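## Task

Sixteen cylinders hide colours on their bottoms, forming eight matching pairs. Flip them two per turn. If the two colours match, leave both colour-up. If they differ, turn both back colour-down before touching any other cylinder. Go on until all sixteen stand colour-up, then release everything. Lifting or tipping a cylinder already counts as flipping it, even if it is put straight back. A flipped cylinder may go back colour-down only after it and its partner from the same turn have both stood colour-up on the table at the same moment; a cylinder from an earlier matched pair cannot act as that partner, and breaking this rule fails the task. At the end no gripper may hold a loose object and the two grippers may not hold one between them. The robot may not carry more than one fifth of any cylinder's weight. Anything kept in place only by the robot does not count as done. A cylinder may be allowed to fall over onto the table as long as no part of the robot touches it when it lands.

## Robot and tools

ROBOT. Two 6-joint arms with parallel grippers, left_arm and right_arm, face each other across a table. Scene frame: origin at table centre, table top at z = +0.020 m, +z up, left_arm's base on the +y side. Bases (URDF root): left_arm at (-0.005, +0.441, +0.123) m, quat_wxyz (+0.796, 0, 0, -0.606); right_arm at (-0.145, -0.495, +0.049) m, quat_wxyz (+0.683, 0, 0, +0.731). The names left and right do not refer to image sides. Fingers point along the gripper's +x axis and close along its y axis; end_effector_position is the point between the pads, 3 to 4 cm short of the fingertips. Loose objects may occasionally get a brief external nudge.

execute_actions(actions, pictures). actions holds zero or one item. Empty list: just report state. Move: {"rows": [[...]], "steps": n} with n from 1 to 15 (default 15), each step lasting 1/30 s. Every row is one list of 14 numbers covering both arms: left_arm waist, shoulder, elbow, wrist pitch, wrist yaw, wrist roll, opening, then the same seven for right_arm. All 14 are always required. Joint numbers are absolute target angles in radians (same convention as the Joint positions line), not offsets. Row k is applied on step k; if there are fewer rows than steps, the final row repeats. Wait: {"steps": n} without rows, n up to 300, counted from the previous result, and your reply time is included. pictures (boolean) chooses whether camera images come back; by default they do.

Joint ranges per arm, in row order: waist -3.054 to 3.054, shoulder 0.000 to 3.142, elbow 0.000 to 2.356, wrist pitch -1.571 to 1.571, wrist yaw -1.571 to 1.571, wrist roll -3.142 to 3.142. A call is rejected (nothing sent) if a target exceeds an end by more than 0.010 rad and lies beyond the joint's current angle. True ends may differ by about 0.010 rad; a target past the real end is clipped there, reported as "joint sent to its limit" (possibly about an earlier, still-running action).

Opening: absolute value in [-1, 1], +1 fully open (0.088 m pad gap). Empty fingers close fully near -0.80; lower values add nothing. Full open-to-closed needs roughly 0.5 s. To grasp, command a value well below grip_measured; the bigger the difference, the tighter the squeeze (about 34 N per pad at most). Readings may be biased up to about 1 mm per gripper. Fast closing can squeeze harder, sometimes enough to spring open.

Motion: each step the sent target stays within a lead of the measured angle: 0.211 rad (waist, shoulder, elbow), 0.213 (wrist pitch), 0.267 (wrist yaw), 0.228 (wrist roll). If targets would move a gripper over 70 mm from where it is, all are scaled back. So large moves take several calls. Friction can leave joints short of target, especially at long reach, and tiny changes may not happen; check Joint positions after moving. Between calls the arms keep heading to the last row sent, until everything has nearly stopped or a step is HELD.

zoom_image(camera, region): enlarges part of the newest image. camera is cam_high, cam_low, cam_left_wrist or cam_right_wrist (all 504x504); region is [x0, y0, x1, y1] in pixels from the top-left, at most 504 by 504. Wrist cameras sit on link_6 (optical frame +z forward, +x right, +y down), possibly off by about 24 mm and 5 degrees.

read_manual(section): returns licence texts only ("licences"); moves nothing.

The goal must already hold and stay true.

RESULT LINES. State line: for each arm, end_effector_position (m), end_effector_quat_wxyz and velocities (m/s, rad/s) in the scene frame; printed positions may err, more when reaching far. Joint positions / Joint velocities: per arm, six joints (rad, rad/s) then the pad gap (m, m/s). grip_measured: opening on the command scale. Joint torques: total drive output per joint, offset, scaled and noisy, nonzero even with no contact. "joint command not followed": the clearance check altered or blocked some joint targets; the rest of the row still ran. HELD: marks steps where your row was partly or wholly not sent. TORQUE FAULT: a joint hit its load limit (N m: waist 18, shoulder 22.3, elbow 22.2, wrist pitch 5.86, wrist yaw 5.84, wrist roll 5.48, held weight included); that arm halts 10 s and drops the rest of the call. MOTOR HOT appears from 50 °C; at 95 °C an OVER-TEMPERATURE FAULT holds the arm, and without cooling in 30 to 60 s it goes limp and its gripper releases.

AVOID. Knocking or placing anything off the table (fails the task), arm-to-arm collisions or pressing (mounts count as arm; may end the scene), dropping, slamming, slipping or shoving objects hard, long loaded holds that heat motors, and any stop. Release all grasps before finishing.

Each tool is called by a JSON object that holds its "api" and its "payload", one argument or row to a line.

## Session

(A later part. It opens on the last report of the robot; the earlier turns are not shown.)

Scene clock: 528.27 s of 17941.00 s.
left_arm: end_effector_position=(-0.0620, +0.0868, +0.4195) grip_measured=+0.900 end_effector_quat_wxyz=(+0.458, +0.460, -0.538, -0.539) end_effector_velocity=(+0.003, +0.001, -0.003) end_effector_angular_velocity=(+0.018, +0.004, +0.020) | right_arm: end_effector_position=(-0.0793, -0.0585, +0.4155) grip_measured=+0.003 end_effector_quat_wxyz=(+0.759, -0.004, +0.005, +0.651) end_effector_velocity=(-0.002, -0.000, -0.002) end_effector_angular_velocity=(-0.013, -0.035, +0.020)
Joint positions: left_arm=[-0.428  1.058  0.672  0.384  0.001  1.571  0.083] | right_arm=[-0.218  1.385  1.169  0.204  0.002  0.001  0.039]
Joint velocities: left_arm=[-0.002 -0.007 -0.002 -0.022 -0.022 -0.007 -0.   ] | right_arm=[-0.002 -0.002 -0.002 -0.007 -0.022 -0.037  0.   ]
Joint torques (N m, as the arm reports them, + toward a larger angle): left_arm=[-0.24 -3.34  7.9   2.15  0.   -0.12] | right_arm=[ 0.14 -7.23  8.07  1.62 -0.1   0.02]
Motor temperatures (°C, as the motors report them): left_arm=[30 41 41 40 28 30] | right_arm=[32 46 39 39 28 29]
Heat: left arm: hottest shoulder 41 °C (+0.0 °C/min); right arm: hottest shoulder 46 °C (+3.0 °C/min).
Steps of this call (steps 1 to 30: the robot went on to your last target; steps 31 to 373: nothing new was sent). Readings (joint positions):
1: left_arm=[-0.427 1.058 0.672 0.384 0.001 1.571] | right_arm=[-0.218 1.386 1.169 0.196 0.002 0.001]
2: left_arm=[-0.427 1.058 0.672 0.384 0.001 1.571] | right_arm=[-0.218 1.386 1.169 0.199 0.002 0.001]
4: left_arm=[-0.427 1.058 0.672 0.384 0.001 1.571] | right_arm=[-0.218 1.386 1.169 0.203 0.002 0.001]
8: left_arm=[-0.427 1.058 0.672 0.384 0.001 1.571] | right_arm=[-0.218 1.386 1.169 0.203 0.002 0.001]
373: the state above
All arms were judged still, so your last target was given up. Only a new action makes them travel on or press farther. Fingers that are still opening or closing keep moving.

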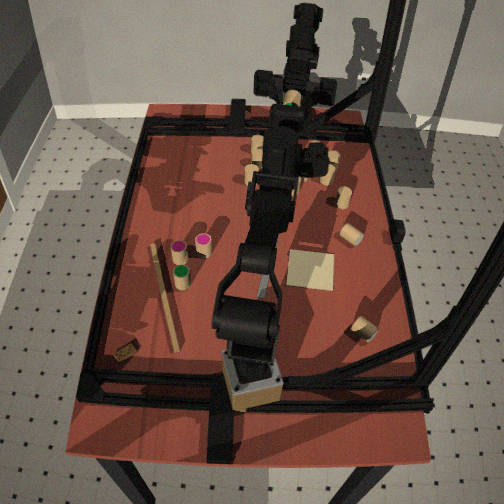

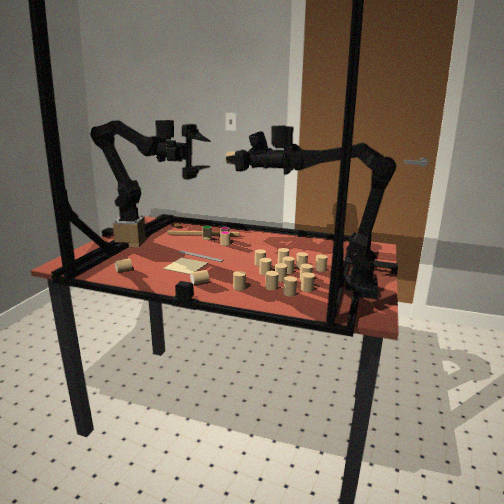

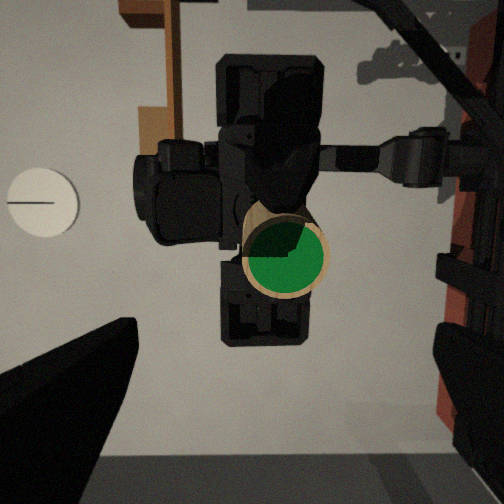

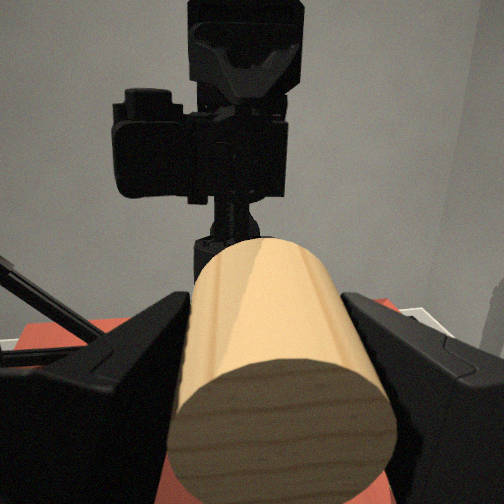

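{"api": "execute_actions", "payload": {
  "actions": [
    {"rows":[[-0.43,1.2,0.77,0.44,0,1.571,0.9,-0.216,1.379,1.172,0.207,0,0,-0.6],[-0.43,1.2,0.77,0.44,0,1.571,0.9,-0.216,1.379,1.172,0.207,0,0,-0.6],[-0.43,1.33,0.86,0.48,0,1.571,0.9,-0.216,1.379,1.172,0.207,0,0,-0.6],[-0.43,1.33,0.86,0.48,0,1.571,0.9,-0.216,1.379,1.172,0.207,0,0,-0.6],[-0.43,1.43,0.93,0.51,0,1.571,0.9,-0.216,1.379,1.172,0.207,0,0,-0.6],[-0.43,1.43,0.93,0.51,0,1.571,0.9,-0.216,1.379,1.172,0.207,0,0,-0.6],[-0.43,1.524,0.997,0.537,0,1.571,0.9,-0.216,1.379,1.172,0.207,0,0,-0.6]],"steps":14}
  ],
  "pictures": false
}}

{"api": "execute_actions", "payload": {
  "actions": [
    {"rows":[[-0.43,1.524,0.997,0.537,0,1.571,-0.6,-0.216,1.379,1.172,0.207,0,0,-0.6]],"steps":12}
  ],
  "pictures": false
}}

{"api": "execute_actions", "payload": {
  "actions": [
    {"rows":[[-0.43,1.524,0.997,0.537,0,1.571,-0.6,-0.216,1.379,1.172,0.207,0,0,0.6]],"steps":10}
  ],
  "pictures": false
}}

{"api": "execute_actions", "payload": {
  "actions": [
    {"rows":[[-0.43,1.43,0.93,0.51,0,1.571,-0.6,-0.216,1.379,1.172,0.207,0,0,0.6],[-0.43,1.33,0.86,0.48,0,1.571,-0.6,-0.216,1.379,1.172,0.207,0,0,0.6],[-0.43,1.2,0.77,0.44,0,1.571,-0.6,-0.216,1.379,1.172,0.207,0,0,0.6],[-0.43,1.058,0.672,0.386,0,1.571,-0.6,-0.216,1.379,1.172,0.207,0,0,0.6]],"steps":8}
  ],
  "pictures": false
}}

{"api": "execute_actions", "payload": {
  "actions": [
    {"rows":[[0.06,1.1,1.0,-0.92,0,1.571,-0.6,-0.34,1.379,1.5,-1.3,0,0,0.5]],"steps":15}
  ],
  "pictures": false
}}

{"api": "execute_actions", "payload": {
  "actions": [
    {"rows":[[0.06,1.86,1.235,-0.94,0,1.571,-0.6,-0.34,2.03,1.76,-1.3,0,0,0.5]],"steps":15}
  ],
  "pictures": false
}}

{"api": "execute_actions", "payload": {
  "actions": [
    {"rows":[[0.06,1.86,1.235,-0.94,0,1.571,-0.6,-0.34,2.03,1.76,-1.3,0,0,0.5],[0.06,1.86,1.235,-0.94,0,1.571,-0.6,-0.34,2.03,1.76,-1.3,0,0,0.5],[0.06,1.881,1.219,-0.94,0,1.571,-0.6,-0.34,2.03,1.76,-1.3,0,0,0.5],[0.06,1.903,1.202,-0.903,0,1.571,-0.6,-0.34,2.03,1.76,-1.3,0,0,0.5],[0.06,1.924,1.186,-0.867,0,1.571,-0.6,-0.34,2.03,1.76,-1.3,0,0,0.5],[0.06,1.945,1.17,-0.83,0,1.571,-0.6,-0.34,2.03,1.76,-1.3,0,0,0.5],[0.06,1.966,1.153,-0.793,0,1.571,-0.6,-0.34,2.03,1.76,-1.3,0,0,0.5],[0.06,1.988,1.137,-0.757,0,1.571,-0.6,-0.34,2.03,1.76,-1.3,0,0,0.5],[0.06,2.009,1.121,-0.72,0,1.571,-0.6,-0.34,2.03,1.76,-1.3,0,0,0.5],[0.06,2.03,1.105,-0.683,0,1.571,-0.6,-0.34,2.03,1.76,-1.3,0,0,0.5],[0.06,2.047,1.092,-0.64,0,1.571,-0.6,-0.34,2.03,1.76,-1.3,0,0,0.5],[0.06,2.06,1.082,-0.605,0,1.571,-0.6,-0.34,2.03,1.76,-1.3,0,0,0.5],[0.06,2.068,1.076,-0.585,0,1.571,-0.6,-0.34,2.03,1.76,-1.3,0,0,0.5],[0.06,2.073,1.072,-0.573,0,1.571,-0.6,-0.34,2.03,1.76,-1.3,0,0,0.5]],"steps":15}
  ],
  "pictures": false
}}

{"api": "execute_actions", "payload": {
  "actions": [
    {"rows":[[0.06,2.073,1.072,-0.573,0,1.571,-0.6,-0.34,2.03,1.76,-1.3,0,0,0.5],[0.06,2.073,1.072,-0.573,0,1.571,-0.6,-0.34,2.03,1.76,-1.3,0,0,0.5],[0.06,2.073,1.072,-0.573,0,1.571,-0.6,-0.34,2.03,1.76,-1.3,0,0,0.5],[0.06,2.073,1.072,-0.573,0,1.571,0.3,-0.34,2.03,1.76,-1.3,0,0,0.5]],"steps":13}
  ],
  "pictures": false
}}

{"api": "execute_actions", "payload": {
  "actions": [
    {"rows":[[0.06,2.03,1.105,-0.65,0,1.571,0.3,-0.34,2.03,1.76,-1.3,0,0,0.5],[0.06,1.988,1.137,-0.72,0,1.571,0.3,-0.34,2.03,1.76,-1.3,0,0,0.5],[0.06,1.945,1.17,-0.8,0,1.571,0.3,-0.34,2.03,1.76,-1.3,0,0,0.5],[0.06,1.9,1.2,-0.87,0,1.571,0.3,-0.34,2.03,1.76,-1.3,0,0,0.5],[0.06,1.86,1.235,-0.94,0,1.571,0.3,-0.34,2.03,1.76,-1.3,0,0,0.5],[0.06,1.86,1.235,-0.94,0,1.571,0.3,-0.34,2.03,1.76,-1.3,0,0,0.5],[0.06,1.1,1.1,-0.9,0,1.571,0.3,-0.34,2.03,1.76,-1.3,0,0,0.5]],"steps":15}
  ],
  "pictures": false
}}

{"api": "execute_actions", "payload": {
  "actions": [
    {"rows":[[-0.43,1.058,0.9,-0.5,0,1.571,0.9,-0.34,2.03,1.76,-1.3,0,0,0.5],[-0.43,1.058,0.9,-0.5,0,1.571,0.9,-0.34,2.03,1.76,-1.3,0,0,0.5],[-0.43,1.058,0.9,-0.5,0,1.571,0.9,-0.34,2.03,1.76,-1.3,0,0,0.5],[-0.43,1.058,0.9,-0.5,0,1.571,0.9,-0.34,2.03,1.76,-1.3,0,0,0.5],[-0.43,1.058,0.672,0.386,0,1.571,0.9,-0.34,2.03,1.76,-1.3,0,0,0.5]],"steps":6}
  ]
}}

Scene clock: 547.33 s of 17941.00 s.
left_arm: end_effector_position=(-0.0791, -0.0194, +0.4125) grip_measured=+0.900 end_effector_quat_wxyz=(+0.455, +0.462, -0.535, -0.541) end_effector_velocity=(-0.001, -0.009, +0.046) end_effector_angular_velocity=(-0.129, +0.043, +0.005) | right_arm: end_effector_position=(-0.0794, -0.0587, +0.4158) grip_measured=+0.003 end_effector_quat_wxyz=(+0.759, -0.003, +0.004, +0.652) end_effector_velocity=(-0.002, -0.002, -0.002) end_effector_angular_velocity=(-0.006, +0.009, +0.019)
Joint positions: left_arm=[-0.428  1.521  0.978  0.53   0.001  1.571  0.083] | right_arm=[-0.218  1.385  1.169  0.204  0.002  0.001  0.039]
Joint velocities: left_arm=[-0.002  0.012  0.081  0.066 -0.007 -0.022 -0.   ] | right_arm=[-0.002 -0.007 -0.007 -0.007 -0.022  0.007 -0.   ]
Joint torques (N m, as the arm reports them, + toward a larger angle): left_arm=[-0.17 -6.13  9.47  2.35  0.   -0.12] | right_arm=[ 0.03 -7.21  8.13  1.6  -0.08 -0.01]
Motor temperatures (°C, as the motors report them): left_arm=[30 40 42 42 28 30] | right_arm=[31 44 40 41 28 29]
Heat: left arm: hottest elbow 42 °C (+0.0 °C/min); right arm: hottest shoulder 44 °C (+0.0 °C/min).
Steps of this call (steps 1 to 558: nothing new was sent; steps 559 to 572: all 14 steps of this action). Readings (joint positions):
559: left_arm=[-0.428 1.080 0.685 0.392 0.001 1.571] | right_arm=[-0.218 1.385 1.169 0.204 0.002 0.001]
560: left_arm=[-0.428 1.114 0.710 0.415 0.001 1.571] | right_arm=[-0.218 1.385 1.169 0.204 0.002 0.001]
562: left_arm=[-0.428 1.219 0.789 0.453 0.001 1.571] | right_arm=[-0.218 1.385 1.169 0.204 0.002 0.001]
566: left_arm=[-0.428 1.430 0.933 0.512 0.001 1.571] | right_arm=[-0.218 1.385 1.169 0.204 0.002 0.001]
572: the state above

Scene clock: 547.73 s of 17941.00 s.
left_arm: end_effector_position=(-0.0793, -0.0203, +0.4179) grip_measured=+0.022 end_effector_quat_wxyz=(+0.459, +0.458, -0.539, -0.538) end_effector_velocity=(+0.000, +0.001, -0.005) end_effector_angular_velocity=(+0.025, +0.018, +0.005) | right_arm: end_effector_position=(-0.0796, -0.0587, +0.4163) grip_measured=+0.003 end_effector_quat_wxyz=(+0.758, -0.003, +0.004, +0.652) end_effector_velocity=(-0.002, -0.000, -0.002) end_effector_angular_velocity=(-0.008, -0.006, +0.010)
Joint positions: left_arm=[-0.428  1.522  0.989  0.534  0.001  1.571  0.04 ] | right_arm=[-0.217  1.385  1.169  0.207  0.002  0.001  0.039]
Joint velocities: left_arm=[-0.002 -0.002 -0.002 -0.022 -0.007 -0.022 -0.   ] | right_arm=[ 0.002 -0.002 -0.002 -0.007 -0.007 -0.007 -0.   ]
Joint torques (N m, as the arm reports them, + toward a larger angle): left_arm=[-0.2  -5.92  8.71  2.2   0.02 -0.11] | right_arm=[ 0.15 -7.21  8.07  1.48 -0.09  0.  ]
Motor temperatures (°C, as the motors report them): left_arm=[30 40 42 42 28 30] | right_arm=[31 44 40 41 28 29]
Heat: left arm: hottest elbow 42 °C (+0.0 °C/min); right arm: hottest shoulder 44 °C (+0.0 °C/min).
Steps of this call (steps 1 to 12: all 12 steps of this action). Readings (joint positions):
1: left_arm=[-0.428 1.521 0.981 0.532 0.001 1.571] | right_arm=[-0.218 1.385 1.169 0.204 0.002 0.001]
2: left_arm=[-0.428 1.521 0.984 0.535 0.001 1.571] | right_arm=[-0.218 1.385 1.169 0.204 0.002 0.001]
4: left_arm=[-0.428 1.521 0.988 0.536 0.001 1.571] | right_arm=[-0.218 1.385 1.169 0.204 0.002 0.001]
8: left_arm=[-0.428 1.521 0.989 0.535 0.001 1.571] | right_arm=[-0.217 1.385 1.169 0.206 0.002 0.001]
12: the state above

Scene clock: 548.07 s of 17941.00 s.
left_arm: end_effector_position=(-0.0793, -0.0203, +0.4179) grip_measured=+0.022 end_effector_quat_wxyz=(+0.459, +0.458, -0.539, -0.538) end_effector_velocity=(-0.000, +0.000, -0.006) end_effector_angular_velocity=(+0.016, -0.010, +0.005) | right_arm: end_effector_position=(-0.0796, -0.0587, +0.4163) grip_measured=+0.561 end_effector_quat_wxyz=(+0.758, -0.003, +0.004, +0.652) end_effector_velocity=(+0.002, -0.001, -0.002) end_effector_angular_velocity=(-0.006, +0.008, -0.000)
Joint positions: left_arm=[-0.428  1.522  0.989  0.534  0.001  1.571  0.04 ] | right_arm=[-0.217  1.385  1.169  0.207  0.001  0.001  0.066]
Joint velocities: left_arm=[-0.002  0.002 -0.007 -0.007 -0.007  0.007  0.   ] | right_arm=[-0.007 -0.002 -0.002 -0.007 -0.007  0.007  0.175]
Joint torques (N m, as the arm reports them, + toward a larger angle): left_arm=[-0.19 -5.9   8.78  2.2   0.02 -0.12] | right_arm=[ 0.07 -7.14  8.12  1.46 -0.08 -0.01]
Motor temperatures (°C, as the motors report them): left_arm=[30 40 42 42 28 30] | right_arm=[31 44 40 41 28 29]
Heat: left arm: hottest elbow 42 °C (+0.0 °C/min); right arm: hottest shoulder 44 °C (+0.0 °C/min).
Steps of this call (steps 1 to 10: all 10 steps of this action). Readings (joint positions):
1: left_arm=[-0.428 1.522 0.989 0.534 0.001 1.571] | right_arm=[-0.217 1.385 1.169 0.207 0.002 0.001]
2: left_arm=[-0.428 1.522 0.989 0.534 0.001 1.571] | right_arm=[-0.217 1.385 1.169 0.207 0.002 0.001]
4: left_arm=[-0.428 1.522 0.989 0.534 0.001 1.571] | right_arm=[-0.217 1.385 1.169 0.207 0.002 0.001]
8: left_arm=[-0.428 1.522 0.989 0.534 0.001 1.571] | right_arm=[-0.217 1.385 1.169 0.207 0.001 0.001]
10: the state above

Scene clock: 548.33 s of 17941.00 s.
left_arm: end_effector_position=(-0.0646, +0.0717, +0.4051) grip_measured=+0.022 end_effector_quat_wxyz=(+0.445, +0.471, -0.527, -0.549) end_effector_velocity=(+0.034, +0.213, +0.200) end_effector_angular_velocity=(-0.667, +0.114, +0.005) | right_arm: end_effector_position=(-0.0796, -0.0587, +0.4163) grip_measured=+0.599 end_effector_quat_wxyz=(+0.758, -0.003, +0.004, +0.652) end_effector_velocity=(-0.000, -0.001, -0.002) end_effector_angular_velocity=(-0.006, +0.009, +0.015)
Joint positions: left_arm=[-0.428  1.135  0.693  0.394  0.001  1.571  0.04 ] | right_arm=[-0.217  1.385  1.169  0.207  0.001  0.001  0.068]
Joint velocities: left_arm=[-0.002 -1.077 -0.379 -0.022 -0.007 -0.007 -0.   ] | right_arm=[-0.007 -0.002 -0.002 -0.007 -0.022  0.007  0.   ]
Joint torques (N m, as the arm reports them, + toward a larger angle): left_arm=[-0.2  -3.8   8.84  2.37 -0.01 -0.13] | right_arm=[ 0.11 -7.17  8.14  1.47 -0.06  0.01]
Motor temperatures (°C, as the motors report them): left_arm=[30 40 42 42 28 30] | right_arm=[31 44 40 41 28 29]
Heat: left arm: hottest elbow 42 °C (+0.0 °C/min); right arm: hottest shoulder 44 °C (+0.0 °C/min).
Steps of this call (steps 1 to 8: all 8 steps of this action). Readings (joint positions):
1: left_arm=[-0.428 1.511 0.981 0.532 0.001 1.571] | right_arm=[-0.217 1.385 1.169 0.207 0.001 0.001]
2: left_arm=[-0.428 1.478 0.954 0.515 0.001 1.571] | right_arm=[-0.217 1.385 1.169 0.207 0.001 0.001]
4: left_arm=[-0.428 1.359 0.842 0.463 0.001 1.571] | right_arm=[-0.217 1.385 1.169 0.207 0.001 0.001]
8: the state above

Scene clock: 548.83 s of 17941.00 s.
left_arm: end_effector_position=(+0.1002, +0.1291, +0.3698) grip_measured=+0.021 end_effector_quat_wxyz=(+0.423, +0.674, -0.219, -0.565) end_effector_velocity=(-0.077, +0.240, -0.355) end_effector_angular_velocity=(+1.890, +0.638, +0.018) | right_arm: end_effector_position=(-0.0422, -0.1293, +0.3730) grip_measured=+0.500 end_effector_quat_wxyz=(+0.758, -0.188, +0.248, +0.573) end_effector_velocity=(-0.068, -0.235, -0.375) end_effector_angular_velocity=(-1.990, +0.545, +0.021)
Joint positions: left_arm=[ 0.055  1.101  0.993 -0.506 -0.005  1.572  0.04 ] | right_arm=[-0.342  1.376  1.503 -0.76   0.003  0.001  0.064]
Joint velocities: left_arm=[ 0.007 -0.002  0.002 -2.    -0.007 -0.007  0.001] | right_arm=[ 0.002  0.061 -0.002 -2.    -0.007 -0.022 -0.   ]
Joint torques (N m, as the arm reports them, + toward a larger angle): left_arm=[ 0.28 -3.48  8.55  1.79  0.22 -0.12] | right_arm=[ 0.08 -6.08  7.03  1.22 -0.12 -0.01]
Motor temperatures (°C, as the motors report them): left_arm=[30 40 42 42 28 30] | right_arm=[32 44 40 41 28 29]
Heat: left arm: hottest elbow 42 °C (+0.0 °C/min); right arm: hottest shoulder 44 °C (+0.0 °C/min).
Steps of this call (steps 1 to 15: all 15 steps of this action). Readings (joint positions):
1: left_arm=[-0.412 1.113 0.712 0.352 0.015 1.571] | right_arm=[-0.227 1.385 1.201 0.145 -0.009 0.001]
2: left_arm=[-0.371 1.108 0.755 0.298 0.018 1.571] | right_arm=[-0.254 1.391 1.250 0.073 -0.010 0.001]
4: left_arm=[-0.269 1.110 0.851 0.199 0.010 1.571] | right_arm=[-0.310 1.399 1.360 -0.055 0.001 0.001]
8: left_arm=[-0.033 1.100 0.977 -0.035 0.000 1.571] | right_arm=[-0.342 1.370 1.490 -0.297 0.003 0.001]
15: the state above

Scene clock: 549.33 s of 17941.00 s.
left_arm: end_effector_position=(+0.0999, +0.1323, +0.1624) grip_measured=+0.021 end_effector_quat_wxyz=(+0.110, +0.699, +0.120, -0.697) end_effector_velocity=(-0.008, +0.017, -0.058) end_effector_angular_velocity=(+0.194, +0.089, +0.010) | right_arm: end_effector_position=(-0.0403, -0.1227, +0.1549) grip_measured=+0.500 end_effector_quat_wxyz=(+0.558, -0.432, +0.569, +0.421) end_effector_velocity=(-0.006, -0.021, -0.076) end_effector_angular_velocity=(-0.292, +0.090, +0.019)
Joint positions: left_arm=[ 0.058  1.864  1.222 -0.94  -0.005  1.571  0.04 ] | right_arm=[-0.342  2.042  1.744 -1.294  0.003  0.001  0.064]
Joint velocities: left_arm=[ 0.002  0.183 -0.007 -0.022  0.022 -0.007  0.   ] | right_arm=[-0.002  0.203 -0.007 -0.095 -0.007 -0.022 -0.   ]
Joint torques (N m, as the arm reports them, + toward a larger angle): left_arm=[ 0.21 -8.82  7.63  0.55  0.24 -0.05] | right_arm=[  0.12 -13.38   8.08   0.03  -0.13   0.  ]
Motor temperatures (°C, as the motors report them): left_arm=[30 40 42 42 28 30] | right_arm=[32 44 40 41 28 29]
Heat: left arm: hottest elbow 42 °C (+0.0 °C/min); right arm: hottest shoulder 44 °C (+0.0 °C/min).
Steps of this call (steps 1 to 15: all 15 steps of this action). Readings (joint positions):
1: left_arm=[0.056 1.134 1.028 -0.601 -0.005 1.572] | right_arm=[-0.342 1.412 1.539 -0.854 0.003 0.001]
2: left_arm=[0.056 1.188 1.086 -0.665 -0.005 1.572] | right_arm=[-0.342 1.460 1.602 -0.911 0.003 0.001]
4: left_arm=[0.057 1.316 1.187 -0.761 -0.005 1.572] | right_arm=[-0.342 1.573 1.711 -1.015 0.003 0.001]
8: left_arm=[0.058 1.553 1.227 -0.906 -0.005 1.571] | right_arm=[-0.342 1.768 1.748 -1.218 0.003 0.001]
15: the state above

Scene clock: 549.83 s of 17941.00 s.
left_arm: end_effector_position=(+0.0998, +0.1328, +0.0729) grip_measured=+0.021 end_effector_quat_wxyz=(+0.105, +0.698, +0.125, -0.698) end_effector_velocity=(-0.004, +0.020, -0.039) end_effector_angular_velocity=(+0.014, -0.019, +0.019) | right_arm: end_effector_position=(-0.0400, -0.1214, +0.1587) grip_measured=+0.500 end_effector_quat_wxyz=(+0.561, -0.430, +0.567, +0.423) end_effector_velocity=(-0.002, -0.005, +0.000) end_effector_angular_velocity=(-0.019, +0.013, +0.005)
Joint positions: left_arm=[ 0.058  2.059  1.085 -0.623 -0.005  1.571  0.04 ] | right_arm=[-0.342  2.039  1.754 -1.298  0.003  0.001  0.064]
Joint velocities: left_arm=[-0.002  0.046 -0.129  0.168 -0.022 -0.022 -0.   ] | right_arm=[-0.002 -0.002 -0.002 -0.022 -0.007 -0.007 -0.   ]
Joint torques (N m, as the arm reports them, + toward a larger angle): left_arm=[ 0.24 -6.2   4.5   1.65  0.24 -0.06] | right_arm=[  0.15 -11.16   6.89  -0.02  -0.11   0.01]
Motor temperatures (°C, as the motors report them): left_arm=[30 41 42 42 28 30] | right_arm=[32 44 40 41 28 29]
Heat: left arm: hottest elbow 42 °C (+0.0 °C/min); right arm: hottest shoulder 44 °C (+0.0 °C/min).
Steps of this call (steps 1 to 15: all 15 steps of this action). Readings (joint positions):
1: left_arm=[0.058 1.867 1.222 -0.940 -0.005 1.571] | right_arm=[-0.342 2.045 1.744 -1.296 0.003 0.001]
2: left_arm=[0.058 1.867 1.223 -0.940 -0.005 1.571] | right_arm=[-0.342 2.045 1.745 -1.296 0.003 0.001]
4: left_arm=[0.058 1.868 1.223 -0.933 -0.005 1.571] | right_arm=[-0.342 2.040 1.752 -1.297 0.003 0.001]
8: left_arm=[0.058 1.925 1.183 -0.824 -0.005 1.571] | right_arm=[-0.342 2.039 1.754 -1.298 0.003 0.001]
15: the state above

Scene clock: 550.27 s of 17941.00 s.
left_arm: end_effector_position=(+0.1019, +0.1267, +0.0689) grip_measured=+0.299 end_effector_quat_wxyz=(+0.117, +0.700, +0.113, -0.696) end_effector_velocity=(-0.003, +0.011, -0.006) end_effector_angular_velocity=(+0.037, +0.005, -0.010) | right_arm: end_effector_position=(-0.0400, -0.1214, +0.1587) grip_measured=+0.500 end_effector_quat_wxyz=(+0.561, -0.430, +0.567, +0.423) end_effector_velocity=(+0.003, -0.003, +0.000) end_effector_angular_velocity=(-0.009, -0.005, -0.015)
Joint positions: left_arm=[ 0.058  2.066  1.076 -0.573 -0.005  1.571  0.054] | right_arm=[-0.342  2.039  1.754 -1.298  0.003  0.001  0.064]
Joint velocities: left_arm=[-0.002  0.007 -0.022 -0.007 -0.007  0.007 -0.019] | right_arm=[-0.007 -0.002 -0.002 -0.007  0.007  0.007 -0.   ]
Joint torques (N m, as the arm reports them, + toward a larger angle): left_arm=[ 0.15 -6.56  4.43  0.39  0.25 -0.05] | right_arm=[  0.15 -11.07   6.92  -0.02  -0.11   0.  ]
Motor temperatures (°C, as the motors report them): left_arm=[30 41 42 42 28 30] | right_arm=[32 44 40 41 28 29]
Heat: left arm: hottest elbow 42 °C (+0.0 °C/min); right arm: hottest shoulder 44 °C (+0.0 °C/min).
Steps of this call (steps 1 to 13: all 13 steps of this action). Readings (joint positions):
1: left_arm=[0.058 2.058 1.082 -0.616 -0.005 1.571] | right_arm=[-0.342 2.039 1.754 -1.298 0.003 0.001]
2: left_arm=[0.058 2.057 1.081 -0.600 -0.005 1.571] | right_arm=[-0.342 2.039 1.754 -1.298 0.003 0.001]
4: left_arm=[0.058 2.056 1.080 -0.588 -0.005 1.571] | right_arm=[-0.342 2.039 1.754 -1.298 0.003 0.001]
8: left_arm=[0.058 2.057 1.080 -0.581 -0.005 1.571] | right_arm=[-0.342 2.039 1.754 -1.298 0.003 0.001]
13: the state above

Scene clock: 550.77 s of 17941.00 s.
left_arm: end_effector_position=(+0.0943, +0.1491, +0.2773) grip_measured=+0.300 end_effector_quat_wxyz=(+0.252, +0.708, -0.026, -0.659) end_effector_velocity=(-0.028, +0.091, +0.546) end_effector_angular_velocity=(-1.796, -0.628, +0.013) | right_arm: end_effector_position=(-0.0400, -0.1214, +0.1587) grip_measured=+0.500 end_effector_quat_wxyz=(+0.561, -0.430, +0.567, +0.423) end_effector_velocity=(-0.001, -0.002, +0.000) end_effector_angular_velocity=(-0.005, +0.009, -0.010)
Joint positions: left_arm=[ 0.058  1.382  1.11  -0.896 -0.005  1.571  0.054] | right_arm=[-0.342  2.039  1.754 -1.298  0.003  0.001  0.064]
Joint velocities: left_arm=[-0.002 -1.897 -0.002  0.007 -0.022 -0.007 -0.   ] | right_arm=[-0.002 -0.002 -0.002 -0.007 -0.007  0.007 -0.   ]
Joint torques (N m, as the arm reports them, + toward a larger angle): left_arm=[ 0.21 -5.51  5.82  0.92  0.23 -0.08] | right_arm=[  0.16 -11.12   6.89  -0.04  -0.12   0.02]
Motor temperatures (°C, as the motors report them): left_arm=[30 41 42 41 28 30] | right_arm=[32 44 40 41 28 29]
Heat: left arm: hottest elbow 42 °C (+0.0 °C/min); right arm: hottest shoulder 44 °C (+0.0 °C/min).
Steps of this call (steps 1 to 15: all 15 steps of this action). Readings (joint positions):
1: left_arm=[0.058 2.064 1.080 -0.588 -0.005 1.572] | right_arm=[-0.342 2.039 1.754 -1.298 0.003 0.001]
2: left_arm=[0.058 2.056 1.091 -0.627 -0.005 1.572] | right_arm=[-0.342 2.039 1.754 -1.298 0.003 0.001]
4: left_arm=[0.058 2.012 1.124 -0.744 -0.005 1.572] | right_arm=[-0.342 2.039 1.754 -1.298 0.003 0.001]
8: left_arm=[0.058 1.827 1.163 -0.860 -0.005 1.571] | right_arm=[-0.342 2.039 1.754 -1.298 0.003 0.001]
15: the state above

Scene clock: 550.97 s of 17941.00 s.
left_arm: end_effector_position=(-0.0125, +0.1272, +0.3242) grip_measured=+0.872 end_effector_quat_wxyz=(+0.290, +0.639, -0.305, -0.644) end_effector_velocity=(-0.597, +0.027, -0.156) end_effector_angular_velocity=(-0.915, +0.032, -1.903) | right_arm: end_effector_position=(-0.0400, -0.1214, +0.1587) grip_measured=+0.500 end_effector_quat_wxyz=(+0.561, -0.430, +0.567, +0.423) end_effector_velocity=(-0.003, -0.005, +0.000) end_effector_angular_velocity=(-0.019, +0.013, +0.010)
Joint positions: left_arm=[-0.294  1.076  0.86  -0.486 -0.004  1.572  0.082] | right_arm=[-0.342  2.039  1.754 -1.298  0.003  0.001  0.064]
Joint velocities: left_arm=[-1.902 -0.637 -1.546  1.824  0.007 -0.007  0.009] | right_arm=[ 0.002 -0.002 -0.002 -0.022 -0.007 -0.007 -0.   ]
Joint torques (N m, as the arm reports them, + toward a larger angle): left_arm=[ 0.35 -0.47  1.77  0.57  0.17 -0.11] | right_arm=[  0.14 -11.11   6.91  -0.03  -0.14  -0.01]
Motor temperatures (°C, as the motors report them): left_arm=[30 41 41 41 28 30] | right_arm=[32 44 40 41 28 29]
Heat: left arm: hottest shoulder 41 °C (-1.0 °C/min); right arm: hottest shoulder 44 °C (+0.0 °C/min).
Steps of this call (steps 1 to 6: all 6 steps of this action). Readings (joint positions):
1: left_arm=[0.035 1.313 1.074 -0.835 -0.017 1.571] | right_arm=[-0.342 2.039 1.754 -1.298 0.003 0.001]
2: left_arm=[-0.025 1.238 1.026 -0.758 -0.017 1.572] | right_arm=[-0.342 2.039 1.754 -1.298 0.003 0.001]
4: left_arm=[-0.162 1.132 0.955 -0.647 -0.004 1.572] | right_arm=[-0.342 2.039 1.754 -1.298 0.003 0.001]
6: the state above

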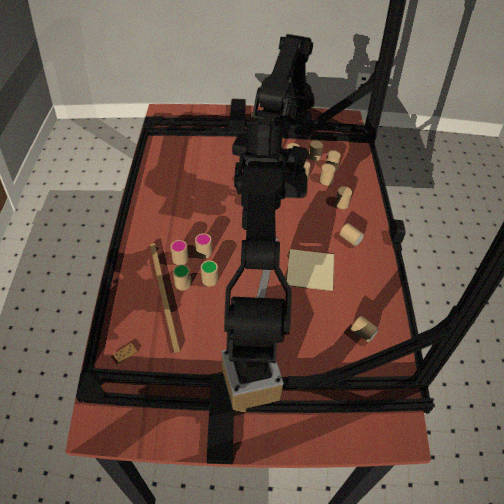

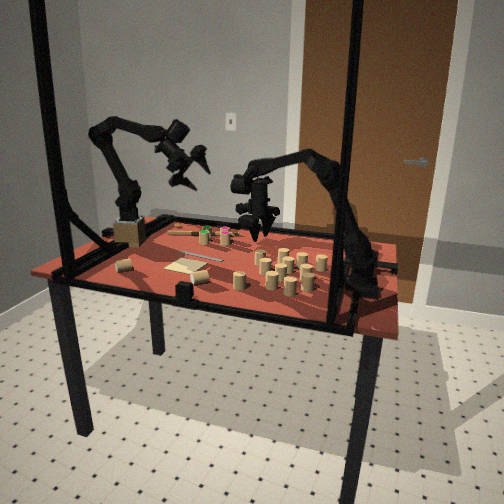

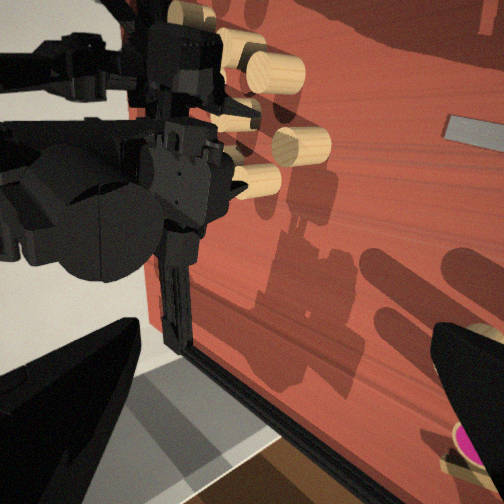

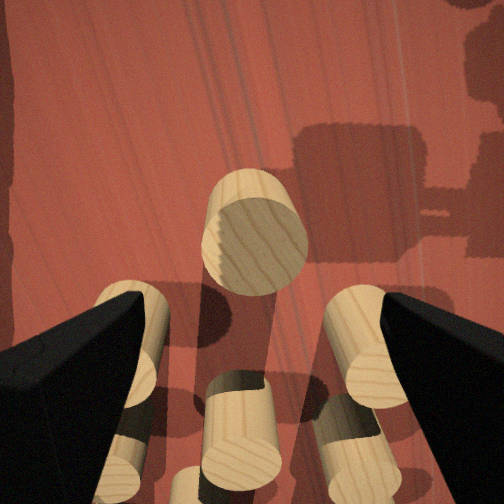

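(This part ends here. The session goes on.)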